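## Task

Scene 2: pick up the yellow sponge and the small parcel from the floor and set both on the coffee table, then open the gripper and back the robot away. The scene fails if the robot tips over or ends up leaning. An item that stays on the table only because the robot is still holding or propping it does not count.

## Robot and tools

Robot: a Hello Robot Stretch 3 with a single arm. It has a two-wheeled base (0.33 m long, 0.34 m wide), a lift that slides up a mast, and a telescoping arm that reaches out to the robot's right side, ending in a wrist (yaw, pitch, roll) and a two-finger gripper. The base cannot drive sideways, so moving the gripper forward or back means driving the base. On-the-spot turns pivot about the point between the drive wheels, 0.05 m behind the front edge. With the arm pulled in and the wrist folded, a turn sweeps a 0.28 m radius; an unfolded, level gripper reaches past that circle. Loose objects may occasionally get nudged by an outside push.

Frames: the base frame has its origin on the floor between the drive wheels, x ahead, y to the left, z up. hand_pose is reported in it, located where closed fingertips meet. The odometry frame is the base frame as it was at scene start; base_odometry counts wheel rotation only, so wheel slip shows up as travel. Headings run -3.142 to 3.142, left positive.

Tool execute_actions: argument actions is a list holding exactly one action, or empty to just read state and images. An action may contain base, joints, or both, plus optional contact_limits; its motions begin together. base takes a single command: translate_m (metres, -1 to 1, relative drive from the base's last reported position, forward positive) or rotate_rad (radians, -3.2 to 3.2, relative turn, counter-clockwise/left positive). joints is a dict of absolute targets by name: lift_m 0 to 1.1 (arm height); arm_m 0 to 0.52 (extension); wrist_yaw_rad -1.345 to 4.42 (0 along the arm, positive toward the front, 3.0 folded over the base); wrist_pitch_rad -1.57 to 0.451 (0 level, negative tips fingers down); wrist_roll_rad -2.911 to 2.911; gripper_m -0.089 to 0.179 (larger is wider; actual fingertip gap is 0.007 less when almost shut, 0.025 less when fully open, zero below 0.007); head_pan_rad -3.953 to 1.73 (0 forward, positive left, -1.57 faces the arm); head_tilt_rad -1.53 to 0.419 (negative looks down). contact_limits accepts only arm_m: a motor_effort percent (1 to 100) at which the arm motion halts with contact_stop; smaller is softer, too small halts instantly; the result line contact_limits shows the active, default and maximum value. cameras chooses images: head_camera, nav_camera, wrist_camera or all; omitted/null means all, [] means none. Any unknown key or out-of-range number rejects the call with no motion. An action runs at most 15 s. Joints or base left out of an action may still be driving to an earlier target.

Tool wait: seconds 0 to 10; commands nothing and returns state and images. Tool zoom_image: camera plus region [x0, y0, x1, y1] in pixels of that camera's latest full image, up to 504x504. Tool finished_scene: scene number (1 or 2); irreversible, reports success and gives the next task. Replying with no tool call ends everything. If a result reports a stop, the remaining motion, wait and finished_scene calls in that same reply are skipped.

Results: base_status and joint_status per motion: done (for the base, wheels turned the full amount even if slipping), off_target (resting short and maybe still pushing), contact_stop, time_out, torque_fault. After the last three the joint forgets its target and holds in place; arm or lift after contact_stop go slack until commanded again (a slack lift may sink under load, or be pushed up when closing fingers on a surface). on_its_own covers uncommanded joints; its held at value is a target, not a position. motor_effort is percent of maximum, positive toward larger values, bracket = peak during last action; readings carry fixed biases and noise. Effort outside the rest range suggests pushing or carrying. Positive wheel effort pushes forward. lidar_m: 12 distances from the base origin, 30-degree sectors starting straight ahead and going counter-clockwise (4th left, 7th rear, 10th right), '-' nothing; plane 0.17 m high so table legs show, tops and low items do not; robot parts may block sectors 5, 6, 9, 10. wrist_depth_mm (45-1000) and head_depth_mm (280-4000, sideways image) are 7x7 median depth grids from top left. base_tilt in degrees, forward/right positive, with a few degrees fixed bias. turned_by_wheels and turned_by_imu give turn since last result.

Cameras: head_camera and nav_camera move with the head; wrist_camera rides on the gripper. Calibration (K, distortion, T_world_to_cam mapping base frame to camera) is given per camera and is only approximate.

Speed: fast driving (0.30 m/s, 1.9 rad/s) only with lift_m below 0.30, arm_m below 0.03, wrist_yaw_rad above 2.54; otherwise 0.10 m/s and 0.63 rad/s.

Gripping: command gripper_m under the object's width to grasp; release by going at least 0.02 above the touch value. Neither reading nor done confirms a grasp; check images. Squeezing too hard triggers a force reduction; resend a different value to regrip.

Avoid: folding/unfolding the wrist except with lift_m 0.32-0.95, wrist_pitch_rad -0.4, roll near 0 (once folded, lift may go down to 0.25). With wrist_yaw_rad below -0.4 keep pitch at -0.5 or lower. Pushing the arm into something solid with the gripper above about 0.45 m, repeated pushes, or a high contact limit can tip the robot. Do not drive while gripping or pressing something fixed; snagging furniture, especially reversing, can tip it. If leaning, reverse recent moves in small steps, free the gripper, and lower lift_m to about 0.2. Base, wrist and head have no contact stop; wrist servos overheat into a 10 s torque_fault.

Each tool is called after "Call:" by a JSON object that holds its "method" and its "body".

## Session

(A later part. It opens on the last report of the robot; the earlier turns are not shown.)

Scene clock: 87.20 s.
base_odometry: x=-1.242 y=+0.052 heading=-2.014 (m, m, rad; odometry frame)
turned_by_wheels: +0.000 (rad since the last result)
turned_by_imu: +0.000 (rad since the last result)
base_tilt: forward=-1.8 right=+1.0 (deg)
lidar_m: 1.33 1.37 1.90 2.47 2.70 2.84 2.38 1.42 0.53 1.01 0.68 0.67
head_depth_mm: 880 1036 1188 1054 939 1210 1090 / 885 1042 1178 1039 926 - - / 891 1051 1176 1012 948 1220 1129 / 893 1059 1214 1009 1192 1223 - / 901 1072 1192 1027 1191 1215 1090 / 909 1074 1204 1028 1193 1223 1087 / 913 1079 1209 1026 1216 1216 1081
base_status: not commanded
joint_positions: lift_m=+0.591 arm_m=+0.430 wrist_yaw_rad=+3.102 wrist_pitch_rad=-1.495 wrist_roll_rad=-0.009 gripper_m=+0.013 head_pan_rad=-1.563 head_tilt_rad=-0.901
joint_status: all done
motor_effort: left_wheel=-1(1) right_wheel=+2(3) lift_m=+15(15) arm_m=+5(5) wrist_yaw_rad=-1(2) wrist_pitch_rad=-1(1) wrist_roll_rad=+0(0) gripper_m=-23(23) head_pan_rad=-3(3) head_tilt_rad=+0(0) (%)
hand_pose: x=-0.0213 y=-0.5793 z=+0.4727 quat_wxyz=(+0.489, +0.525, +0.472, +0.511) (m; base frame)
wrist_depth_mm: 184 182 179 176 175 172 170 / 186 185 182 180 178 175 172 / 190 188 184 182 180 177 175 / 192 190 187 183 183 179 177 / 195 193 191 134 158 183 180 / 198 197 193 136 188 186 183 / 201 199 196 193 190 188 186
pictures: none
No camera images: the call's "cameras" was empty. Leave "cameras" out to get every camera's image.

Back up ~1.65 in total.

Call:
{"method": "execute_actions", "body": {"actions": [{"joints":{"gripper_m":0.12}}], "cameras": []}}

Call:
{"method": "execute_actions", "body": {"actions": [{"joints":{"lift_m":0.66}}], "cameras": ["wrist_camera"]}}

Call:
{"method": "execute_actions", "body": {"actions": [{"base":{"translate_m":-0.3},"joints":{"arm_m":0.02}}], "cameras": []}}

Call:
{"method": "execute_actions", "body": {"actions": [{"base":{"translate_m":-0.3},"joints":{"lift_m":0.297}}], "cameras": []}}

Call:
{"method": "execute_actions", "body": {"actions": [{"base":{"translate_m":-1.0},"joints":{"head_tilt_rad":-1.0}}], "cameras": ["head_camera","nav_camera"]}}

Scene clock: 94.07 s.
base_odometry: x=-1.242 y=+0.052 heading=-2.014 (m, m, rad; odometry frame)
turned_by_wheels: +0.000 (rad since the last result)
turned_by_imu: +0.001 (rad since the last result)
base_tilt: forward=-1.8 right=+1.0 (deg)
lidar_m: 1.33 1.36 1.90 2.47 2.71 2.85 2.38 1.42 0.53 1.02 0.69 0.67
head_depth_mm: 878 1038 1198 1057 940 1219 1094 / 882 1045 1187 1041 930 - - / 889 1050 1176 1028 946 1220 1133 / 897 1057 1217 996 1195 1217 - / 902 1066 1192 1029 1195 1221 1095 / 906 1080 1202 1028 1199 1219 1089 / 911 1083 1220 1026 1213 1210 1087
base_status: not commanded
joint_positions: lift_m=+0.591 arm_m=+0.430 wrist_yaw_rad=+3.102 wrist_pitch_rad=-1.495 wrist_roll_rad=-0.009 gripper_m=+0.120 head_pan_rad=-1.563 head_tilt_rad=-0.901
joint_status: all done
motor_effort: left_wheel=+0(1) right_wheel=+3(3) lift_m=+15(15) arm_m=+4(4) wrist_yaw_rad=-1(1) wrist_pitch_rad=-1(1) wrist_roll_rad=+0(0) gripper_m=+0(98) head_pan_rad=-3(3) head_tilt_rad=+0(0) (%)
hand_pose: x=-0.0213 y=-0.5793 z=+0.4727 quat_wxyz=(+0.489, +0.525, +0.472, +0.511) (m; base frame)
wrist_depth_mm: 184 182 179 177 175 173 171 / 187 185 182 179 177 175 173 / 190 187 185 182 180 178 175 / 192 190 187 183 183 180 177 / 194 193 190 136 184 182 180 / 199 197 193 138 188 185 182 / 201 199 195 193 191 188 184
pictures: none
No camera images: the call's "cameras" was empty. Leave "cameras" out to get every camera's image.

Scene clock: 95.53 s.
base_odometry: x=-1.242 y=+0.052 heading=-2.014 (m, m, rad; odometry frame)
turned_by_wheels: +0.000 (rad since the last result)
turned_by_imu: +0.000 (rad since the last result)
base_tilt: forward=-1.7 right=+1.0 (deg)
lidar_m: 1.32 1.37 1.90 2.46 2.70 2.84 2.38 1.42 0.53 1.02 0.68 0.67
head_depth_mm: 879 1033 1185 1054 928 1226 1112 / 882 1045 1186 - - 1204 - / 889 1051 1193 1006 950 1217 1135 / 894 1063 1183 1008 1195 1220 - / 898 1069 1200 1028 1192 1218 1089 / 909 1073 1203 1023 1194 1217 1088 / 914 1087 1214 1025 1216 1213 1087
base_status: not commanded
joint_positions: lift_m=+0.660 arm_m=+0.430 wrist_yaw_rad=+3.102 wrist_pitch_rad=-1.495 wrist_roll_rad=-0.009 gripper_m=+0.120 head_pan_rad=-1.563 head_tilt_rad=-0.901
joint_status: all done
motor_effort: left_wheel=-2(1) right_wheel=+3(2) lift_m=+27(28) arm_m=+4(4) wrist_yaw_rad=-1(1) wrist_pitch_rad=-1(1) wrist_roll_rad=+1(0) gripper_m=+0(0) head_pan_rad=-2(3) head_tilt_rad=-1(0) (%)
hand_pose: x=-0.0213 y=-0.5793 z=+0.5410 quat_wxyz=(+0.489, +0.525, +0.472, +0.511) (m; base frame)
wrist_depth_mm: 709 716 688 685 670 238 236 / 256 253 250 248 244 241 238 / 262 257 254 250 248 243 241 / 265 260 258 205 251 248 244 / 269 265 261 206 255 250 248 / 274 271 266 261 259 252 252 / 277 273 270 265 262 259 255
pictures: wrist_camera
camera_calibration (this result's frames):
wrist_camera: T_world_to_cam=[[0.99896, -0.0351821, -0.0290045, 0.0222687], [-0.0322241, -0.994781, 0.0968099, -0.594588], [-0.0322591, -0.0957745, -0.99488, 0.649308], [0, 0, 0, 1]] pos_world=[-0.0204595, -0.528514, 0.704191]
Images, in order (width x height): wrist_camera 644x364.

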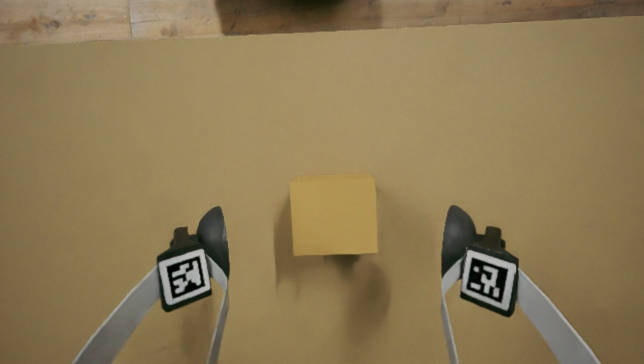

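Scene clock: 99.93 s.
base_odometry: x=-1.113 y=+0.323 heading=-2.014 (m, m, rad; odometry frame)
turned_by_wheels: +0.000 (rad since the last result)
turned_by_imu: +0.001 (rad since the last result)
base_tilt: forward=-1.9 right=+1.0 (deg)
lidar_m: 1.62 1.67 2.33 2.43 2.64 2.61 2.08 1.42 1.04 0.42 1.05 0.90
head_depth_mm: 875 1030 1256 1510 1387 1241 1109 / 882 1040 1270 1528 1400 - - / 885 1052 1210 1494 1380 - - / 892 1052 1187 1034 927 - - / 898 1067 1194 1029 948 1198 1087 / 904 1070 1203 1005 1197 1212 1090 / 909 1081 1212 1027 1187 1214 1088
base_status: done
joint_positions: lift_m=+0.660 arm_m=+0.020 wrist_yaw_rad=+3.102 wrist_pitch_rad=-1.495 wrist_roll_rad=-0.009 gripper_m=+0.120 head_pan_rad=-1.563 head_tilt_rad=-0.901
joint_status: all done
motor_effort: left_wheel=-2(5) right_wheel=+2(4) lift_m=+27(27) arm_m=-4(7) wrist_yaw_rad=-1(1) wrist_pitch_rad=-1(1) wrist_roll_rad=+0(0) gripper_m=-1(0) head_pan_rad=-3(3) head_tilt_rad=+0(1) (%)
hand_pose: x=-0.0213 y=-0.1699 z=+0.5410 quat_wxyz=(+0.489, +0.525, +0.472, +0.511) (m; base frame)
wrist_depth_mm: 727 696 - - 679 676 656 / 721 716 - - 688 677 662 / 745 727 - - 693 682 690 / 751 748 732 719 715 699 683 / 762 752 732 737 721 705 712 / 765 765 749 749 728 713 705 / 794 775 771 747 740 714 713
pictures: none
No camera images: the call's "cameras" was empty. Leave "cameras" out to get every camera's image.

Scene clock: 104.10 s.
base_odometry: x=-0.984 y=+0.594 heading=-2.014 (m, m, rad; odometry frame)
turned_by_wheels: +0.000 (rad since the last result)
turned_by_imu: +0.000 (rad since the last result)
base_tilt: forward=-1.8 right=+1.0 (deg)
lidar_m: 1.91 1.99 2.77 2.43 2.87 2.33 1.79 1.38 1.04 1.01 0.48 1.18
head_depth_mm: 871 1026 1258 1527 1382 1217 1092 / 876 1035 1262 1525 1378 1220 1110 / 885 1045 1272 1532 1380 1238 - / 889 1056 1283 1530 1377 1242 - / 896 1061 1257 1493 1380 1223 1088 / 899 1066 1198 1047 1063 1217 1087 / 904 1077 1205 1025 1191 1218 1090
base_status: done
joint_positions: lift_m=+0.297 arm_m=+0.020 wrist_yaw_rad=+3.102 wrist_pitch_rad=-1.495 wrist_roll_rad=-0.009 gripper_m=+0.120 head_pan_rad=-1.563 head_tilt_rad=-0.901
joint_status: all done
motor_effort: left_wheel=-1(7) right_wheel=+2(3) lift_m=+15(24) arm_m=-4(4) wrist_yaw_rad=+0(1) wrist_pitch_rad=-1(1) wrist_roll_rad=+1(1) gripper_m=-1(0) head_pan_rad=-4(3) head_tilt_rad=+0(1) (%)
hand_pose: x=-0.0213 y=-0.1699 z=+0.1788 quat_wxyz=(+0.489, +0.525, +0.472, +0.511) (m; base frame)
wrist_depth_mm: - - - - 323 321 316 / - - - - 328 324 321 / - - - - - 332 329 / - - - - - 333 332 / 367 364 357 349 346 338 336 / 372 367 362 357 351 346 341 / 377 372 366 364 356 352 347
pictures: none
No camera images: the call's "cameras" was empty. Leave "cameras" out to get every camera's image.

Scene clock: 109.10 s.
base_odometry: x=-0.555 y=+1.497 heading=-2.014 (m, m, rad; odometry frame)
turned_by_wheels: +0.000 (rad since the last result)
turned_by_imu: -0.001 (rad since the last result)
base_tilt: forward=-1.7 right=+1.0 (deg)
lidar_m: 2.13 3.02 2.65 2.48 1.76 0.83 1.25 1.31 1.00 0.97 1.04 1.30
head_depth_mm: 877 1054 1317 1507 1336 1195 1084 / 882 1064 1328 1501 1327 1198 - / 889 1076 1334 1498 1328 1232 - / 890 1074 1342 1490 1330 - - / 919 1110 1393 1505 1328 1194 1085 / 925 1117 1412 1498 1328 1195 1084 / 927 1128 1430 1498 1330 1195 1083
base_status: done
joint_positions: lift_m=+0.297 arm_m=+0.020 wrist_yaw_rad=+3.102 wrist_pitch_rad=-1.495 wrist_roll_rad=-0.009 gripper_m=+0.120 head_pan_rad=-1.563 head_tilt_rad=-0.987
joint_status: all done
motor_effort: left_wheel=-1(10) right_wheel=+2(6) lift_m=+15(15) arm_m=-4(4) wrist_yaw_rad=-1(1) wrist_pitch_rad=-1(1) wrist_roll_rad=+0(0) gripper_m=+0(0) head_pan_rad=-3(3) head_tilt_rad=-5(11) (%)
hand_pose: x=-0.0213 y=-0.1699 z=+0.1788 quat_wxyz=(+0.489, +0.525, +0.472, +0.511) (m; base frame)
wrist_depth_mm: - - - - 324 322 316 / - - - - 332 328 320 / - - - - - 331 325 / - - - - - 336 330 / 366 361 354 352 347 337 335 / 370 365 360 355 347 342 344 / 374 374 366 363 359 351 346
pictures: head_camera (sideways: a quarter turn clockwise sets it upright), nav_camera (sideways: a quarter turn counterclockwise sets it upright)
camera_calibration (this result's frames):
head_camera: T_world_to_cam=[[-0.0613744, 0.858894, -0.508462, 0.681569], [0.997923, 0.06278, -0.0144072, 0.0226878], [0.019547, -0.50829, -0.860964, 1.07971], [0, 0, 0, 1]] pos_world=[-0.00191479, -0.0380166, 1.27647]
nav_camera: T_world_to_cam=[[0.00508944, -0.821141, 0.570703, -0.701102], [-0.998783, -0.0321729, -0.0373841, 0.105998], [0.0490588, -0.569818, -0.820305, 1.02895], [0, 0, 0, 1]] pos_world=[0.0589583, 0.0140185, 1.24813]
Images, in order (width x height): head_camera 896x504, nav_camera 672x504.

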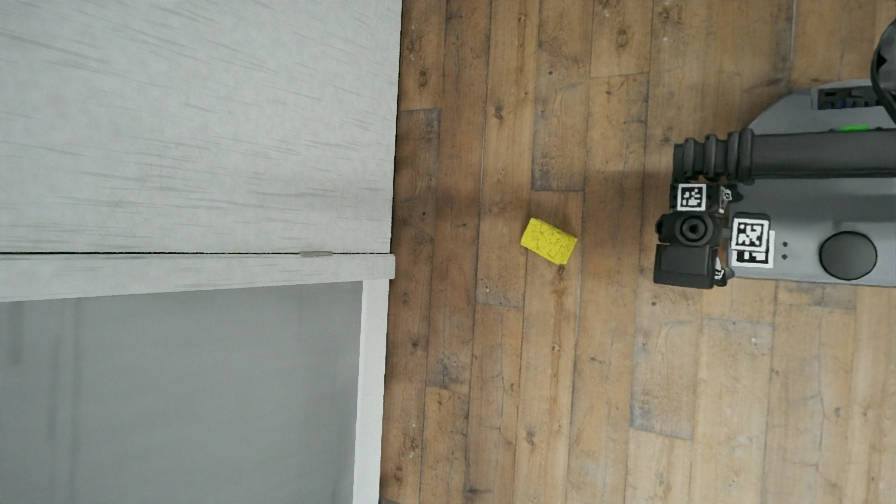

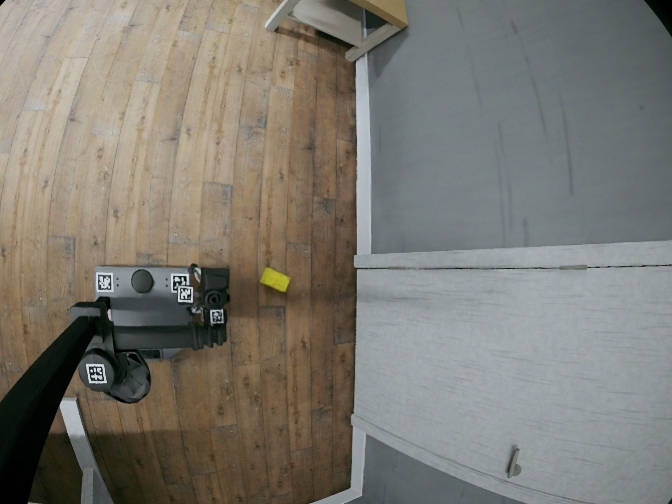

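Call:
{"method": "execute_actions", "body": {"actions": [{"base":{"translate_m":0.02},"joints":{"arm_m":0.395,"wrist_yaw_rad":2.82,"gripper_m":0.15}}], "cameras": []}}

Call:
{"method": "execute_actions", "body": {"actions": [{"joints":{"lift_m":0.2}}], "cameras": ["wrist_camera"]}}

Scene clock: 118.60 s.
base_odometry: x=-0.564 y=+1.479 heading=-2.014 (m, m, rad; odometry frame)
turned_by_wheels: +0.000 (rad since the last result)
turned_by_imu: +0.001 (rad since the last result)
base_tilt: forward=-1.7 right=+1.1 (deg)
lidar_m: 2.11 3.00 2.65 2.47 1.79 0.85 1.27 1.33 1.01 0.96 1.03 1.28
head_depth_mm: 877 1053 1317 1503 1330 1197 1087 / 878 1063 1330 1500 1328 1193 - / 888 1072 1349 1514 1325 1212 - / 884 1075 1349 1517 1307 1211 - / 920 1105 1389 1498 1327 1194 1085 / 927 1120 1403 1499 1328 1185 1082 / 932 1126 1424 1492 1329 1200 1083
base_status: done
joint_positions: lift_m=+0.297 arm_m=+0.395 wrist_yaw_rad=+2.822 wrist_pitch_rad=-1.495 wrist_roll_rad=-0.009 gripper_m=+0.150 head_pan_rad=-1.564 head_tilt_rad=-0.988
joint_status: all done
motor_effort: left_wheel=-1(8) right_wheel=+2(11) lift_m=+15(15) arm_m=+4(3) wrist_yaw_rad=-2(2) wrist_pitch_rad=-1(1) wrist_roll_rad=+0(0) gripper_m=+0(96) head_pan_rad=-3(2) head_tilt_rad=-4(5) (%)
hand_pose: x=-0.0226 y=-0.5441 z=+0.1788 quat_wxyz=(+0.556, +0.586, +0.395, +0.438) (m; base frame)
wrist_depth_mm: 345 338 334 330 323 322 316 / 347 343 340 335 328 324 321 / 355 348 344 340 336 330 328 / 359 354 349 299 338 333 329 / 363 359 353 303 346 337 335 / 371 - 361 355 349 349 338 / 378 372 367 362 355 352 344
pictures: none
No camera images: the call's "cameras" was empty. Leave "cameras" out to get every camera's image.

Scene clock: 120.30 s.
base_odometry: x=-0.564 y=+1.479 heading=-2.014 (m, m, rad; odometry frame)
turned_by_wheels: +0.000 (rad since the last result)
turned_by_imu: +0.000 (rad since the last result)
base_tilt: forward=-1.8 right=+0.9 (deg)
lidar_m: 2.11 3.01 2.65 2.47 1.79 0.85 1.28 1.33 1.01 0.96 1.03 1.28
head_depth_mm: 877 1057 1319 1499 1329 1196 1082 / 882 1062 1331 1507 1329 1196 - / 888 1074 1344 1522 1320 1214 - / 887 1068 1347 1527 1307 1209 - / 916 1110 1397 1503 1327 1194 1084 / 927 1120 1413 1505 1328 1191 1081 / 933 1127 1439 1506 1331 1189 1086
base_status: not commanded
joint_positions: lift_m=+0.200 arm_m=+0.395 wrist_yaw_rad=+2.822 wrist_pitch_rad=-1.495 wrist_roll_rad=-0.009 gripper_m=+0.150 head_pan_rad=-1.564 head_tilt_rad=-0.988
joint_status: all done
motor_effort: left_wheel=-1(1) right_wheel=+2(2) lift_m=+15(15) arm_m=+4(4) wrist_yaw_rad=+0(1) wrist_pitch_rad=-1(1) wrist_roll_rad=+0(0) gripper_m=-1(1) head_pan_rad=-3(3) head_tilt_rad=-4(4) (%)
hand_pose: x=-0.0226 y=-0.5441 z=+0.0818 quat_wxyz=(+0.556, +0.586, +0.395, +0.438) (m; base frame)
wrist_depth_mm: 244 241 237 235 232 228 226 / 248 244 241 239 234 232 229 / 251 249 245 242 239 234 232 / 254 254 248 199 241 238 234 / 259 255 253 203 246 241 239 / 263 - 255 205 249 246 242 / 268 264 260 257 253 249 245
pictures: wrist_camera
camera_calibration (this result's frames):
wrist_camera: T_world_to_cam=[[0.950318, -0.309927, -0.0290045, -0.139119], [-0.305929, -0.947119, 0.0968099, -0.495446], [-0.0574748, -0.0831268, -0.99488, 0.202072], [0, 0, 0, 1]] pos_world=[-0.00775014, -0.495566, 0.244966]
Images, in order (width x height): wrist_camera 644x364.

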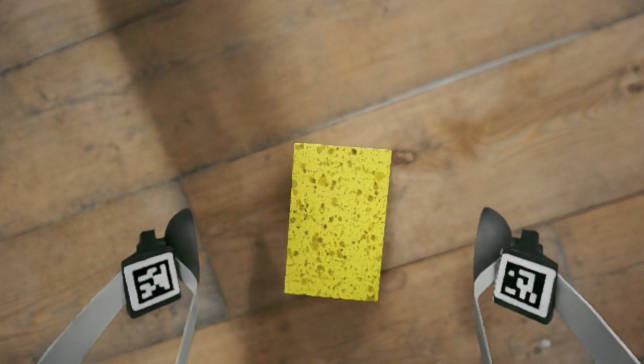

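Call:
{"method": "execute_actions", "body": {"actions": [{"joints":{"lift_m":0.141,"wrist_yaw_rad":2.76}}], "cameras": []}}

Call:
{"method": "execute_actions", "body": {"actions": [{"joints":{"gripper_m":0.015}}], "cameras": []}}

Call:
{"method": "execute_actions", "body": {"actions": [{"joints":{"lift_m":0.31,"arm_m":0.2,"wrist_yaw_rad":3.1}}], "cameras": ["wrist_camera"]}}

Call:
{"method": "execute_actions", "body": {"actions": [{"base":{"translate_m":0.15},"joints":{"arm_m":0.022}}], "cameras": []}}

Call:
{"method": "execute_actions", "body": {"actions": [{"joints":{"lift_m":0.298}}], "cameras": []}}

Call:
{"method": "execute_actions", "body": {"actions": [{"base":{"translate_m":0.96}}], "cameras": []}}

Call:
{"method": "execute_actions", "body": {"actions": [{"base":{"translate_m":0.3},"joints":{"lift_m":0.64}}], "cameras": ["head_camera","wrist_camera"]}}

Scene clock: 132.10 s.
base_odometry: x=-0.564 y=+1.479 heading=-2.014 (m, m, rad; odometry frame)
turned_by_wheels: +0.000 (rad since the last result)
turned_by_imu: +0.001 (rad since the last result)
base_tilt: forward=-1.7 right=+1.1 (deg)
lidar_m: 2.10 3.00 2.65 2.47 1.78 0.85 1.28 1.33 1.01 0.96 1.03 1.28
head_depth_mm: 875 1055 1315 1504 1326 1195 1084 / 883 1061 1335 1498 1325 1195 - / 890 1065 1338 1529 1323 1213 - / 886 1073 1352 1534 1309 1211 - / 920 1101 1393 1506 1326 1193 1080 / 921 1114 1420 1490 1335 1200 1083 / 929 1122 1431 1493 1323 1192 1080
base_status: not commanded
joint_positions: lift_m=+0.141 arm_m=+0.395 wrist_yaw_rad=+2.762 wrist_pitch_rad=-1.495 wrist_roll_rad=-0.009 gripper_m=+0.150 head_pan_rad=-1.564 head_tilt_rad=-0.988
joint_status: all done
motor_effort: left_wheel=-2(2) right_wheel=+2(2) lift_m=+15(14) arm_m=+4(4) wrist_yaw_rad=-1(1) wrist_pitch_rad=-1(1) wrist_roll_rad=+0(0) gripper_m=-1(0) head_pan_rad=-3(3) head_tilt_rad=-5(5) (%)
hand_pose: x=-0.0229 y=-0.5440 z=+0.0228 quat_wxyz=(+0.569, +0.598, +0.377, +0.421) (m; base frame)
wrist_depth_mm: 185 182 180 177 175 172 170 / 186 185 182 179 177 175 173 / 189 188 186 181 180 178 175 / 193 190 188 140 181 180 177 / 196 193 190 141 183 182 180 / 198 - 194 144 186 187 182 / 202 200 196 146 190 188 186
pictures: none
No camera images: the call's "cameras" was empty. Leave "cameras" out to get every camera's image.

Scene clock: 133.93 s.
base_odometry: x=-0.564 y=+1.479 heading=-2.014 (m, m, rad; odometry frame)
turned_by_wheels: +0.000 (rad since the last result)
turned_by_imu: +0.000 (rad since the last result)
base_tilt: forward=-1.7 right=+0.9 (deg)
lidar_m: 2.10 2.99 2.64 2.47 1.79 0.85 1.27 1.32 1.01 0.96 1.03 1.28
head_depth_mm: 878 1055 1309 1504 1328 1193 1082 / 882 1069 1330 1508 1329 1194 - / 887 1071 1342 1526 1331 1211 - / 886 1077 1350 1536 1307 1210 - / 916 1107 1401 1486 1326 1194 1087 / 923 1112 1415 1499 1328 1192 1086 / 931 1131 1428 1491 1332 1197 1083
base_status: not commanded
joint_positions: lift_m=+0.141 arm_m=+0.395 wrist_yaw_rad=+2.762 wrist_pitch_rad=-1.495 wrist_roll_rad=-0.009 gripper_m=+0.016 head_pan_rad=-1.564 head_tilt_rad=-0.988
joint_status: all done
motor_effort: left_wheel=-1(1) right_wheel=+2(2) lift_m=+15(15) arm_m=+4(4) wrist_yaw_rad=-2(2) wrist_pitch_rad=-1(1) wrist_roll_rad=+1(1) gripper_m=-23(100) head_pan_rad=-3(3) head_tilt_rad=-6(5) (%)
hand_pose: x=-0.0229 y=-0.5440 z=+0.0228 quat_wxyz=(+0.569, +0.598, +0.377, +0.421) (m; base frame)
wrist_depth_mm: 184 182 179 177 175 172 170 / 188 185 181 179 177 176 173 / 189 187 185 182 180 177 175 / 193 190 188 137 181 180 177 / 196 193 190 138 138 182 180 / 198 196 194 140 140 184 183 / 202 199 197 143 189 188 186
pictures: none
No camera images: the call's "cameras" was empty. Leave "cameras" out to get every camera's image.

Scene clock: 136.60 s.
base_odometry: x=-0.564 y=+1.479 heading=-2.014 (m, m, rad; odometry frame)
turned_by_wheels: +0.000 (rad since the last result)
turned_by_imu: +0.000 (rad since the last result)
base_tilt: forward=-1.7 right=+1.0 (deg)
lidar_m: 2.11 3.01 2.65 2.47 1.79 0.85 1.27 1.33 1.01 0.96 1.04 1.28
head_depth_mm: 874 1053 1318 1503 1333 1197 1083 / 883 1063 1333 1499 1335 1201 - / 889 1072 1348 1494 1313 1215 - / 884 1076 1342 1498 1315 1218 - / 921 1109 1395 1500 1324 1191 1085 / 926 1125 1415 1495 1331 1195 1085 / 929 1130 1432 1494 1327 1196 1081
base_status: not commanded
joint_positions: lift_m=+0.310 arm_m=+0.200 wrist_yaw_rad=+3.098 wrist_pitch_rad=-1.495 wrist_roll_rad=-0.009 gripper_m=+0.016 head_pan_rad=-1.564 head_tilt_rad=-0.988
joint_status: all done
motor_effort: left_wheel=-2(1) right_wheel=+2(2) lift_m=+27(28) arm_m=-4(5) wrist_yaw_rad=+2(5) wrist_pitch_rad=-1(1) wrist_roll_rad=+1(1) gripper_m=-23(23) head_pan_rad=-3(3) head_tilt_rad=-5(5) (%)
hand_pose: x=-0.0213 y=-0.3499 z=+0.1910 quat_wxyz=(+0.490, +0.526, +0.472, +0.510) (m; base frame)
wrist_depth_mm: 357 352 348 343 337 333 327 / 361 357 352 348 341 337 332 / 365 363 356 349 345 348 337 / 373 367 365 137 351 348 343 / 379 374 367 138 137 350 347 / 386 379 375 141 140 359 352 / 390 385 378 143 367 361 358
pictures: wrist_camera
camera_calibration (this result's frames):
wrist_camera: T_world_to_cam=[[0.998837, -0.0385243, -0.0290045, 0.0190294], [-0.0355512, -0.994664, 0.0968437, -0.3326], [-0.0325805, -0.0956999, -0.994877, 0.323082], [0, 0, 0, 1]] pos_world=[-0.0203054, -0.299174, 0.354189]
Images, in order (width x height): wrist_camera 644x364.

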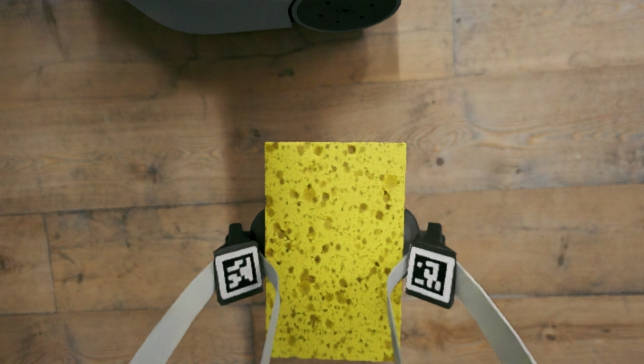

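Scene clock: 139.27 s.
base_odometry: x=-0.628 y=+1.343 heading=-2.014 (m, m, rad; odometry frame)
turned_by_wheels: +0.000 (rad since the last result)
turned_by_imu: +0.001 (rad since the last result)
base_tilt: forward=-1.7 right=+1.0 (deg)
lidar_m: 1.96 2.83 2.60 2.45 2.00 0.99 1.43 1.40 1.01 0.97 1.04 1.14
head_depth_mm: 878 1056 1318 1496 1327 1196 1084 / 888 1066 1332 1497 1328 1201 - / 890 1072 1337 1496 1335 1230 - / 917 1107 1394 1493 1323 1177 - / 924 1107 1393 1501 1330 1196 1085 / 926 1121 1415 1495 1335 1195 1083 / 930 1128 1429 1495 1324 1189 1086
base_status: done
joint_positions: lift_m=+0.310 arm_m=+0.022 wrist_yaw_rad=+3.098 wrist_pitch_rad=-1.495 wrist_roll_rad=-0.009 gripper_m=+0.016 head_pan_rad=-1.564 head_tilt_rad=-0.988
joint_status: all done
motor_effort: left_wheel=-1(4) right_wheel=+1(8) lift_m=+27(28) arm_m=-4(5) wrist_yaw_rad=+1(1) wrist_pitch_rad=-1(1) wrist_roll_rad=+0(0) gripper_m=-25(24) head_pan_rad=-3(3) head_tilt_rad=-5(4) (%)
hand_pose: x=-0.0213 y=-0.1719 z=+0.1910 quat_wxyz=(+0.490, +0.526, +0.472, +0.510) (m; base frame)
wrist_depth_mm: - - - - 334 332 328 / - - - - 341 337 333 / - - - - 343 341 338 / - - - 137 136 346 345 / 377 375 367 139 138 350 352 / 382 380 374 141 140 355 352 / 391 386 381 143 367 362 358
pictures: none
No camera images: the call's "cameras" was empty. Leave "cameras" out to get every camera's image.

Scene clock: 140.03 s.
base_odometry: x=-0.628 y=+1.343 heading=-2.014 (m, m, rad; odometry frame)
turned_by_wheels: +0.000 (rad since the last result)
turned_by_imu: +0.000 (rad since the last result)
base_tilt: forward=-1.8 right=+1.0 (deg)
lidar_m: 1.96 2.85 2.61 2.46 2.00 0.99 1.42 1.40 1.06 1.01 1.03 1.14
head_depth_mm: 878 1055 1322 1508 1331 1192 1086 / 882 1064 1340 1495 1327 1192 - / 891 1071 1338 1493 1330 1237 - / 913 1104 1383 1503 1325 1173 - / 921 1111 1399 1495 1327 1193 1081 / 927 1120 1417 1496 1327 1187 1079 / 933 1132 1429 1492 1336 1192 1084
base_status: not commanded
joint_positions: lift_m=+0.298 arm_m=+0.022 wrist_yaw_rad=+3.098 wrist_pitch_rad=-1.495 wrist_roll_rad=-0.009 gripper_m=+0.016 head_pan_rad=-1.564 head_tilt_rad=-0.988
joint_status: all done
motor_effort: left_wheel=-1(2) right_wheel=+2(2) lift_m=+15(24) arm_m=-4(4) wrist_yaw_rad=+1(1) wrist_pitch_rad=-1(1) wrist_roll_rad=+0(0) gripper_m=-23(24) head_pan_rad=-3(2) head_tilt_rad=-5(6) (%)
hand_pose: x=-0.0213 y=-0.1719 z=+0.1798 quat_wxyz=(+0.490, +0.526, +0.472, +0.510) (m; base frame)
wrist_depth_mm: - - - - 325 321 317 / - - - - 329 327 323 / - - - - 333 333 328 / - - - 136 135 338 331 / 365 365 357 138 138 341 338 / 373 369 360 141 140 346 341 / 378 372 369 143 358 351 348
pictures: none
No camera images: the call's "cameras" was empty. Leave "cameras" out to get every camera's image.

Scene clock: 145.07 s.
base_odometry: x=-1.040 y=+0.476 heading=-2.014 (m, m, rad; odometry frame)
turned_by_wheels: +0.000 (rad since the last result)
turned_by_imu: +0.003 (rad since the last result)
base_tilt: forward=-1.8 right=+1.1 (deg)
lidar_m: 1.80 1.84 2.57 2.42 2.57 2.47 1.92 1.40 1.09 0.44 0.44 1.05
head_depth_mm: 909 1090 1365 1503 1327 1191 1085 / 914 1099 1375 1502 1324 1190 - / 920 1110 1395 1500 1332 1239 - / 931 1122 1378 1475 1324 1179 - / 930 1124 1105 985 1266 1194 1083 / 941 1127 1108 967 1282 1194 1086 / 948 1143 1111 967 1285 1194 1085
base_status: done
joint_positions: lift_m=+0.298 arm_m=+0.022 wrist_yaw_rad=+3.098 wrist_pitch_rad=-1.495 wrist_roll_rad=-0.009 gripper_m=+0.016 head_pan_rad=-1.564 head_tilt_rad=-0.988
joint_status: not commanded
motor_effort: left_wheel=-1(8) right_wheel=+2(10) lift_m=+15(15) arm_m=-4(4) wrist_yaw_rad=+1(2) wrist_pitch_rad=-1(1) wrist_roll_rad=+1(0) gripper_m=-24(23) head_pan_rad=-3(3) head_tilt_rad=-4(5) (%)
hand_pose: x=-0.0213 y=-0.1719 z=+0.1798 quat_wxyz=(+0.490, +0.526, +0.472, +0.510) (m; base frame)
wrist_depth_mm: - - - - 325 323 317 / - - - - 327 327 322 / - - - - 334 332 327 / - - - 137 136 335 333 / 364 365 359 138 137 341 337 / 375 367 363 141 140 347 342 / 379 372 367 143 356 353 348
pictures: none
No camera images: the call's "cameras" was empty. Leave "cameras" out to get every camera's image.

Scene clock: 149.57 s.
base_odometry: x=-1.169 y=+0.205 heading=-2.015 (m, m, rad; odometry frame)
turned_by_wheels: +0.000 (rad since the last result)
turned_by_imu: +0.001 (rad since the last result)
base_tilt: forward=-1.9 right=+1.1 (deg)
lidar_m: 1.50 1.53 2.14 2.45 2.65 2.70 2.21 1.42 0.45 0.94 1.05 0.79
head_depth_mm: 911 1098 1372 1495 1336 1203 1082 / 919 1101 1289 1448 1346 - - / 923 1106 1110 966 1191 1199 - / 930 1119 1110 969 1210 1174 - / 935 1129 1114 952 1284 1192 1086 / 945 1144 1102 971 1287 1203 1087 / 949 1150 1109 963 1304 1192 1084
base_status: done
joint_positions: lift_m=+0.640 arm_m=+0.022 wrist_yaw_rad=+3.098 wrist_pitch_rad=-1.495 wrist_roll_rad=-0.009 gripper_m=+0.016 head_pan_rad=-1.564 head_tilt_rad=-0.988
joint_status: all done
motor_effort: left_wheel=-1(8) right_wheel=+2(11) lift_m=+27(29) arm_m=-3(4) wrist_yaw_rad=+1(0) wrist_pitch_rad=-1(1) wrist_roll_rad=+1(0) gripper_m=-22(24) head_pan_rad=-3(3) head_tilt_rad=-4(5) (%)
hand_pose: x=-0.0213 y=-0.1719 z=+0.5210 quat_wxyz=(+0.490, +0.526, +0.472, +0.510) (m; base frame)
wrist_depth_mm: 695 680 - - 667 653 635 / 702 695 - - 665 662 653 / 718 709 - - 680 668 653 / 722 717 713 137 682 682 668 / 741 727 711 139 138 687 678 / 757 748 735 141 140 698 685 / 761 751 740 143 568 707 708
pictures: head_camera (sideways: a quarter turn clockwise sets it upright), wrist_camera
camera_calibration (this result's frames):
head_camera: T_world_to_cam=[[-0.061261, 0.858961, -0.508364, 0.68144], [0.997932, 0.0626495, -0.0144009, 0.0226795], [0.019479, -0.508194, -0.861022, 1.07978], [0, 0, 0, 1]] pos_world=[-0.00191985, -0.0380127, 1.27646]
wrist_camera: T_world_to_cam=[[0.998845, -0.0383169, -0.0290045, 0.0354931], [-0.0353447, -0.994672, 0.0968438, -0.187508], [-0.0325607, -0.0957068, -0.994877, 0.668429], [0, 0, 0, 1]] pos_world=[-0.020315, -0.121176, 0.684193]
Images, in order (width x height): head_camera 896x504, wrist_camera 644x364.

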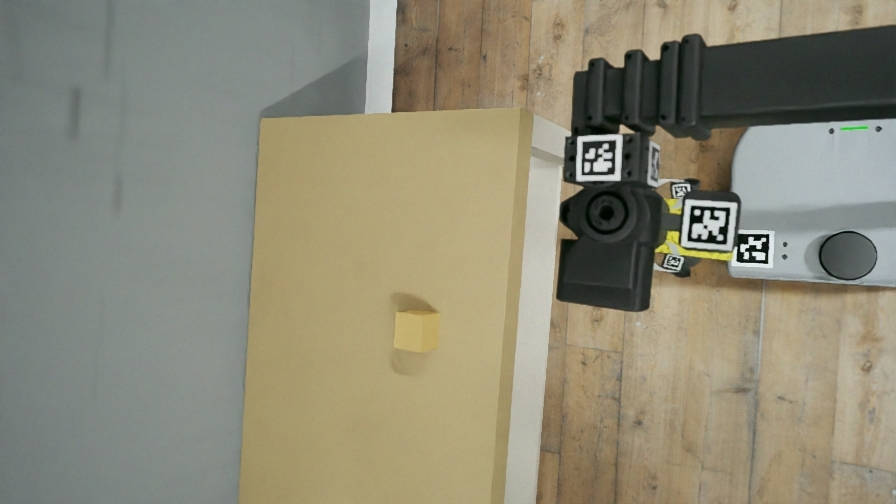

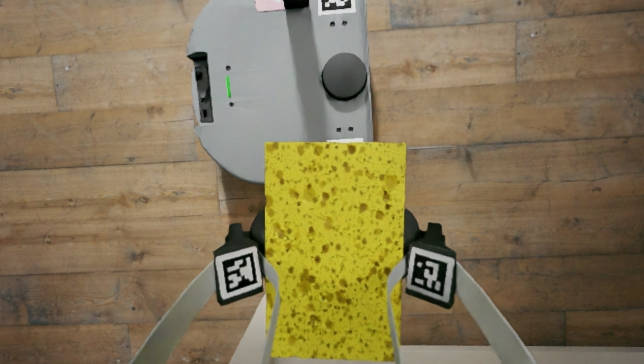

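Call:
{"method": "execute_actions", "body": {"actions": [{"joints":{"arm_m":0.43,"lift_m":0.615}}], "cameras": []}}

Call:
{"method": "execute_actions", "body": {"actions": [{"joints":{"lift_m":0.591}}], "cameras": []}}

Call:
{"method": "execute_actions", "body": {"actions": [{"joints":{"gripper_m":0.115}}], "cameras": []}}

Call:
{"method": "execute_actions", "body": {"actions": [{"joints":{"lift_m":0.66}}], "cameras": []}}

Call:
{"method": "execute_actions", "body": {"actions": [{"joints":{"arm_m":0.05}}], "cameras": ["head_camera"]}}

Scene clock: 159.00 s.
base_odometry: x=-1.169 y=+0.205 heading=-2.015 (m, m, rad; odometry frame)
turned_by_wheels: +0.000 (rad since the last result)
turned_by_imu: +0.001 (rad since the last result)
base_tilt: forward=-1.7 right=+1.0 (deg)
lidar_m: 1.49 1.54 2.15 2.44 2.66 2.72 2.21 1.41 0.45 0.94 1.05 0.79
head_depth_mm: 913 1099 1375 1499 1337 1197 1082 / 917 1100 1352 - - - - / 926 1083 1084 952 1211 1225 - / 933 1121 1086 950 1287 1216 - / 939 1136 1105 951 1292 1198 1082 / 942 1141 1101 966 1285 1197 1083 / 952 1145 1106 965 1303 1194 1081
base_status: not commanded
joint_positions: lift_m=+0.615 arm_m=+0.430 wrist_yaw_rad=+3.098 wrist_pitch_rad=-1.495 wrist_roll_rad=-0.009 gripper_m=+0.016 head_pan_rad=-1.564 head_tilt_rad=-0.988
joint_status: all done
motor_effort: left_wheel=-1(1) right_wheel=+3(2) lift_m=+15(23) arm_m=+5(3) wrist_yaw_rad=+1(2) wrist_pitch_rad=-1(1) wrist_roll_rad=+1(0) gripper_m=-23(24) head_pan_rad=-3(3) head_tilt_rad=-4(5) (%)
hand_pose: x=-0.0213 y=-0.5793 z=+0.4968 quat_wxyz=(+0.490, +0.526, +0.472, +0.510) (m; base frame)
wrist_depth_mm: 672 206 203 201 198 195 193 / 681 209 206 203 200 198 195 / 690 212 209 205 202 200 198 / 698 215 211 137 204 203 175 / 719 218 215 139 138 207 167 / 720 222 219 141 140 210 206 / 730 226 223 143 215 212 209
pictures: none
No camera images: the call's "cameras" was empty. Leave "cameras" out to get every camera's image.

Scene clock: 159.97 s.
base_odometry: x=-1.169 y=+0.205 heading=-2.015 (m, m, rad; odometry frame)
turned_by_wheels: +0.000 (rad since the last result)
turned_by_imu: +0.000 (rad since the last result)
base_tilt: forward=-1.8 right=+1.0 (deg)
lidar_m: 1.49 1.54 2.14 2.44 2.65 2.71 2.21 1.42 0.45 0.94 1.06 0.80
head_depth_mm: 912 1090 1369 1506 1333 1193 1082 / 915 1104 1382 1491 - - - / 927 1109 1070 949 1208 1210 - / 931 1126 1083 951 1281 1211 - / 933 1134 1110 947 1292 1192 1084 / 943 1137 1107 968 1290 1196 1086 / 949 1150 1106 967 1308 1195 1081
base_status: not commanded
joint_positions: lift_m=+0.591 arm_m=+0.430 wrist_yaw_rad=+3.098 wrist_pitch_rad=-1.495 wrist_roll_rad=-0.009 gripper_m=+0.016 head_pan_rad=-1.564 head_tilt_rad=-0.988
joint_status: all done
motor_effort: left_wheel=-1(1) right_wheel=+2(2) lift_m=+15(15) arm_m=+4(4) wrist_yaw_rad=+2(2) wrist_pitch_rad=-1(1) wrist_roll_rad=+0(0) gripper_m=-23(22) head_pan_rad=-3(3) head_tilt_rad=-4(4) (%)
hand_pose: x=-0.0213 y=-0.5793 z=+0.4728 quat_wxyz=(+0.490, +0.526, +0.472, +0.510) (m; base frame)
wrist_depth_mm: 185 181 179 177 174 172 171 / 187 185 182 180 177 174 172 / 190 187 185 181 179 178 175 / 194 190 187 137 181 180 175 / 682 193 190 139 137 182 167 / 694 196 193 141 140 186 183 / 717 199 197 143 189 188 185
pictures: none
No camera images: the call's "cameras" was empty. Leave "cameras" out to get every camera's image.

Scene clock: 161.47 s.
base_odometry: x=-1.169 y=+0.205 heading=-2.015 (m, m, rad; odometry frame)
turned_by_wheels: +0.000 (rad since the last result)
turned_by_imu: +0.000 (rad since the last result)
base_tilt: forward=-1.8 right=+1.0 (deg)
lidar_m: 1.49 1.54 2.15 2.45 2.65 2.71 2.21 1.42 0.45 0.94 1.05 0.79
head_depth_mm: 909 1095 1373 1499 1326 1190 1084 / 920 1104 1380 1501 - - - / 925 1111 1085 950 1217 1214 - / 930 1126 1088 952 1289 1214 - / 936 1130 1105 947 1292 1191 1085 / 948 1134 1108 967 1293 1192 1084 / 949 1152 1105 968 1310 1199 1085
base_status: not commanded
joint_positions: lift_m=+0.591 arm_m=+0.430 wrist_yaw_rad=+3.098 wrist_pitch_rad=-1.495 wrist_roll_rad=-0.009 gripper_m=+0.115 head_pan_rad=-1.564 head_tilt_rad=-0.988
joint_status: all done
motor_effort: left_wheel=-1(1) right_wheel=+3(2) lift_m=+15(15) arm_m=+4(4) wrist_yaw_rad=+2(1) wrist_pitch_rad=-1(1) wrist_roll_rad=+0(0) gripper_m=+0(96) head_pan_rad=-2(3) head_tilt_rad=-4(4) (%)
hand_pose: x=-0.0213 y=-0.5793 z=+0.4728 quat_wxyz=(+0.490, +0.526, +0.472, +0.510) (m; base frame)
wrist_depth_mm: 185 183 180 177 175 172 170 / 187 185 182 180 178 175 173 / 191 188 186 181 180 178 175 / 194 190 187 139 181 180 175 / 681 193 190 141 141 182 168 / 695 196 193 144 187 184 182 / 702 199 196 146 190 189 185
pictures: none
No camera images: the call's "cameras" was empty. Leave "cameras" out to get every camera's image.

Scene clock: 162.93 s.
base_odometry: x=-1.169 y=+0.205 heading=-2.015 (m, m, rad; odometry frame)
turned_by_wheels: +0.000 (rad since the last result)
turned_by_imu: +0.000 (rad since the last result)
base_tilt: forward=-1.9 right=+1.1 (deg)
lidar_m: 1.50 1.55 2.14 2.45 2.66 2.71 2.21 1.42 0.45 0.94 1.06 0.80
head_depth_mm: 913 1098 1374 1503 1331 1195 1102 / 917 1073 1337 - - - - / 925 1052 1102 949 1204 1211 - / 932 1094 1094 951 1281 1217 - / 939 1126 1104 950 1284 1203 1083 / 943 1145 1108 967 1291 1200 1087 / 950 1149 1105 970 1313 1195 1080
base_status: not commanded
joint_positions: lift_m=+0.660 arm_m=+0.430 wrist_yaw_rad=+3.098 wrist_pitch_rad=-1.495 wrist_roll_rad=-0.009 gripper_m=+0.115 head_pan_rad=-1.564 head_tilt_rad=-0.988
joint_status: all done
motor_effort: left_wheel=-1(1) right_wheel=+2(2) lift_m=+27(29) arm_m=+4(5) wrist_yaw_rad=+2(3) wrist_pitch_rad=-1(1) wrist_roll_rad=+0(0) gripper_m=+1(1) head_pan_rad=-3(3) head_tilt_rad=-5(5) (%)
hand_pose: x=-0.0213 y=-0.5793 z=+0.5410 quat_wxyz=(+0.490, +0.526, +0.472, +0.510) (m; base frame)
wrist_depth_mm: 723 700 697 245 241 237 235 / 733 253 250 247 245 241 237 / 742 258 254 251 246 244 241 / 765 263 257 209 250 246 196 / 763 265 261 211 254 250 198 / 770 764 266 215 259 253 252 / 789 274 270 265 262 259 255
pictures: none
No camera images: the call's "cameras" was empty. Leave "cameras" out to get every camera's image.

Scene clock: 166.93 s.
base_odometry: x=-1.169 y=+0.205 heading=-2.015 (m, m, rad; odometry frame)
turned_by_wheels: +0.000 (rad since the last result)
turned_by_imu: +0.001 (rad since the last result)
base_tilt: forward=-1.7 right=+0.9 (deg)
lidar_m: 1.50 1.54 2.14 2.45 2.65 2.71 2.21 1.42 0.45 0.94 1.05 0.80
head_depth_mm: 913 1092 1374 1499 1325 1198 1101 / 918 1101 1286 1450 - - - / 925 1112 1114 952 - 1192 - / 930 1125 1108 947 - 1196 - / 936 1133 1109 949 1291 1192 1086 / 942 1141 1108 970 1289 1190 1082 / 952 1154 1110 966 1309 1195 1086
base_status: not commanded
joint_positions: lift_m=+0.660 arm_m=+0.050 wrist_yaw_rad=+3.098 wrist_pitch_rad=-1.495 wrist_roll_rad=-0.009 gripper_m=+0.115 head_pan_rad=-1.564 head_tilt_rad=-0.988
joint_status: all done
motor_effort: left_wheel=-1(1) right_wheel=+2(2) lift_m=+27(27) arm_m=-3(2) wrist_yaw_rad=+2(2) wrist_pitch_rad=-1(1) wrist_roll_rad=+0(1) gripper_m=+0(1) head_pan_rad=-3(3) head_tilt_rad=-5(4) (%)
hand_pose: x=-0.0213 y=-0.1999 z=+0.5410 quat_wxyz=(+0.490, +0.526, +0.472, +0.510) (m; base frame)
wrist_depth_mm: 714 696 - - 679 667 653 / 730 719 - - 694 674 671 / 741 727 728 - 695 687 682 / 749 735 737 720 713 699 702 / 768 743 723 730 718 716 701 / 775 775 738 742 740 714 723 / 789 787 677 595 587 577 567
pictures: head_camera (sideways: a quarter turn clockwise sets it upright)
camera_calibration (this result's frames):
head_camera: T_world_to_cam=[[-0.0612618, 0.859041, -0.508228, 0.681264], [0.997932, 0.062652, -0.0143921, 0.0226681], [0.0194781, -0.508058, -0.861102, 1.07989], [0, 0, 0, 1]] pos_world=[-0.00191987, -0.0380087, 1.27646]
Images, in order (width x height): head_camera 896x504.

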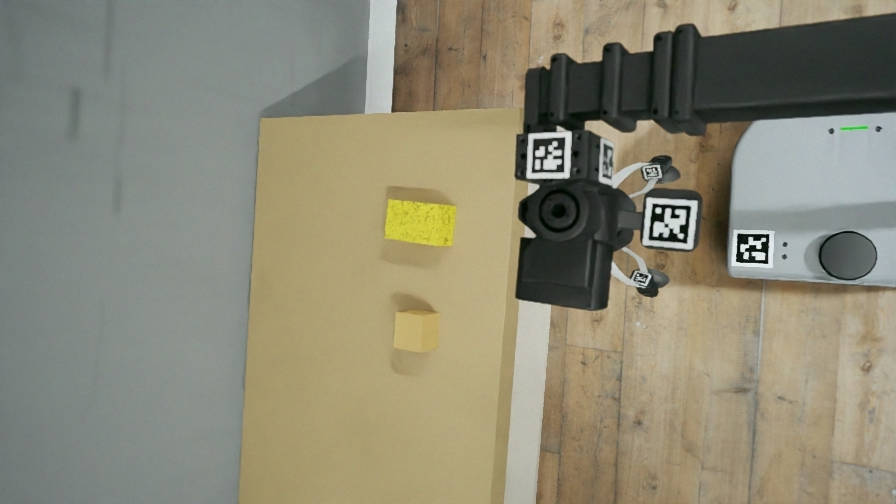

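Call:
{"method": "finished_scene", "body": {"scene": 2}}

The scene is finished: the task was done.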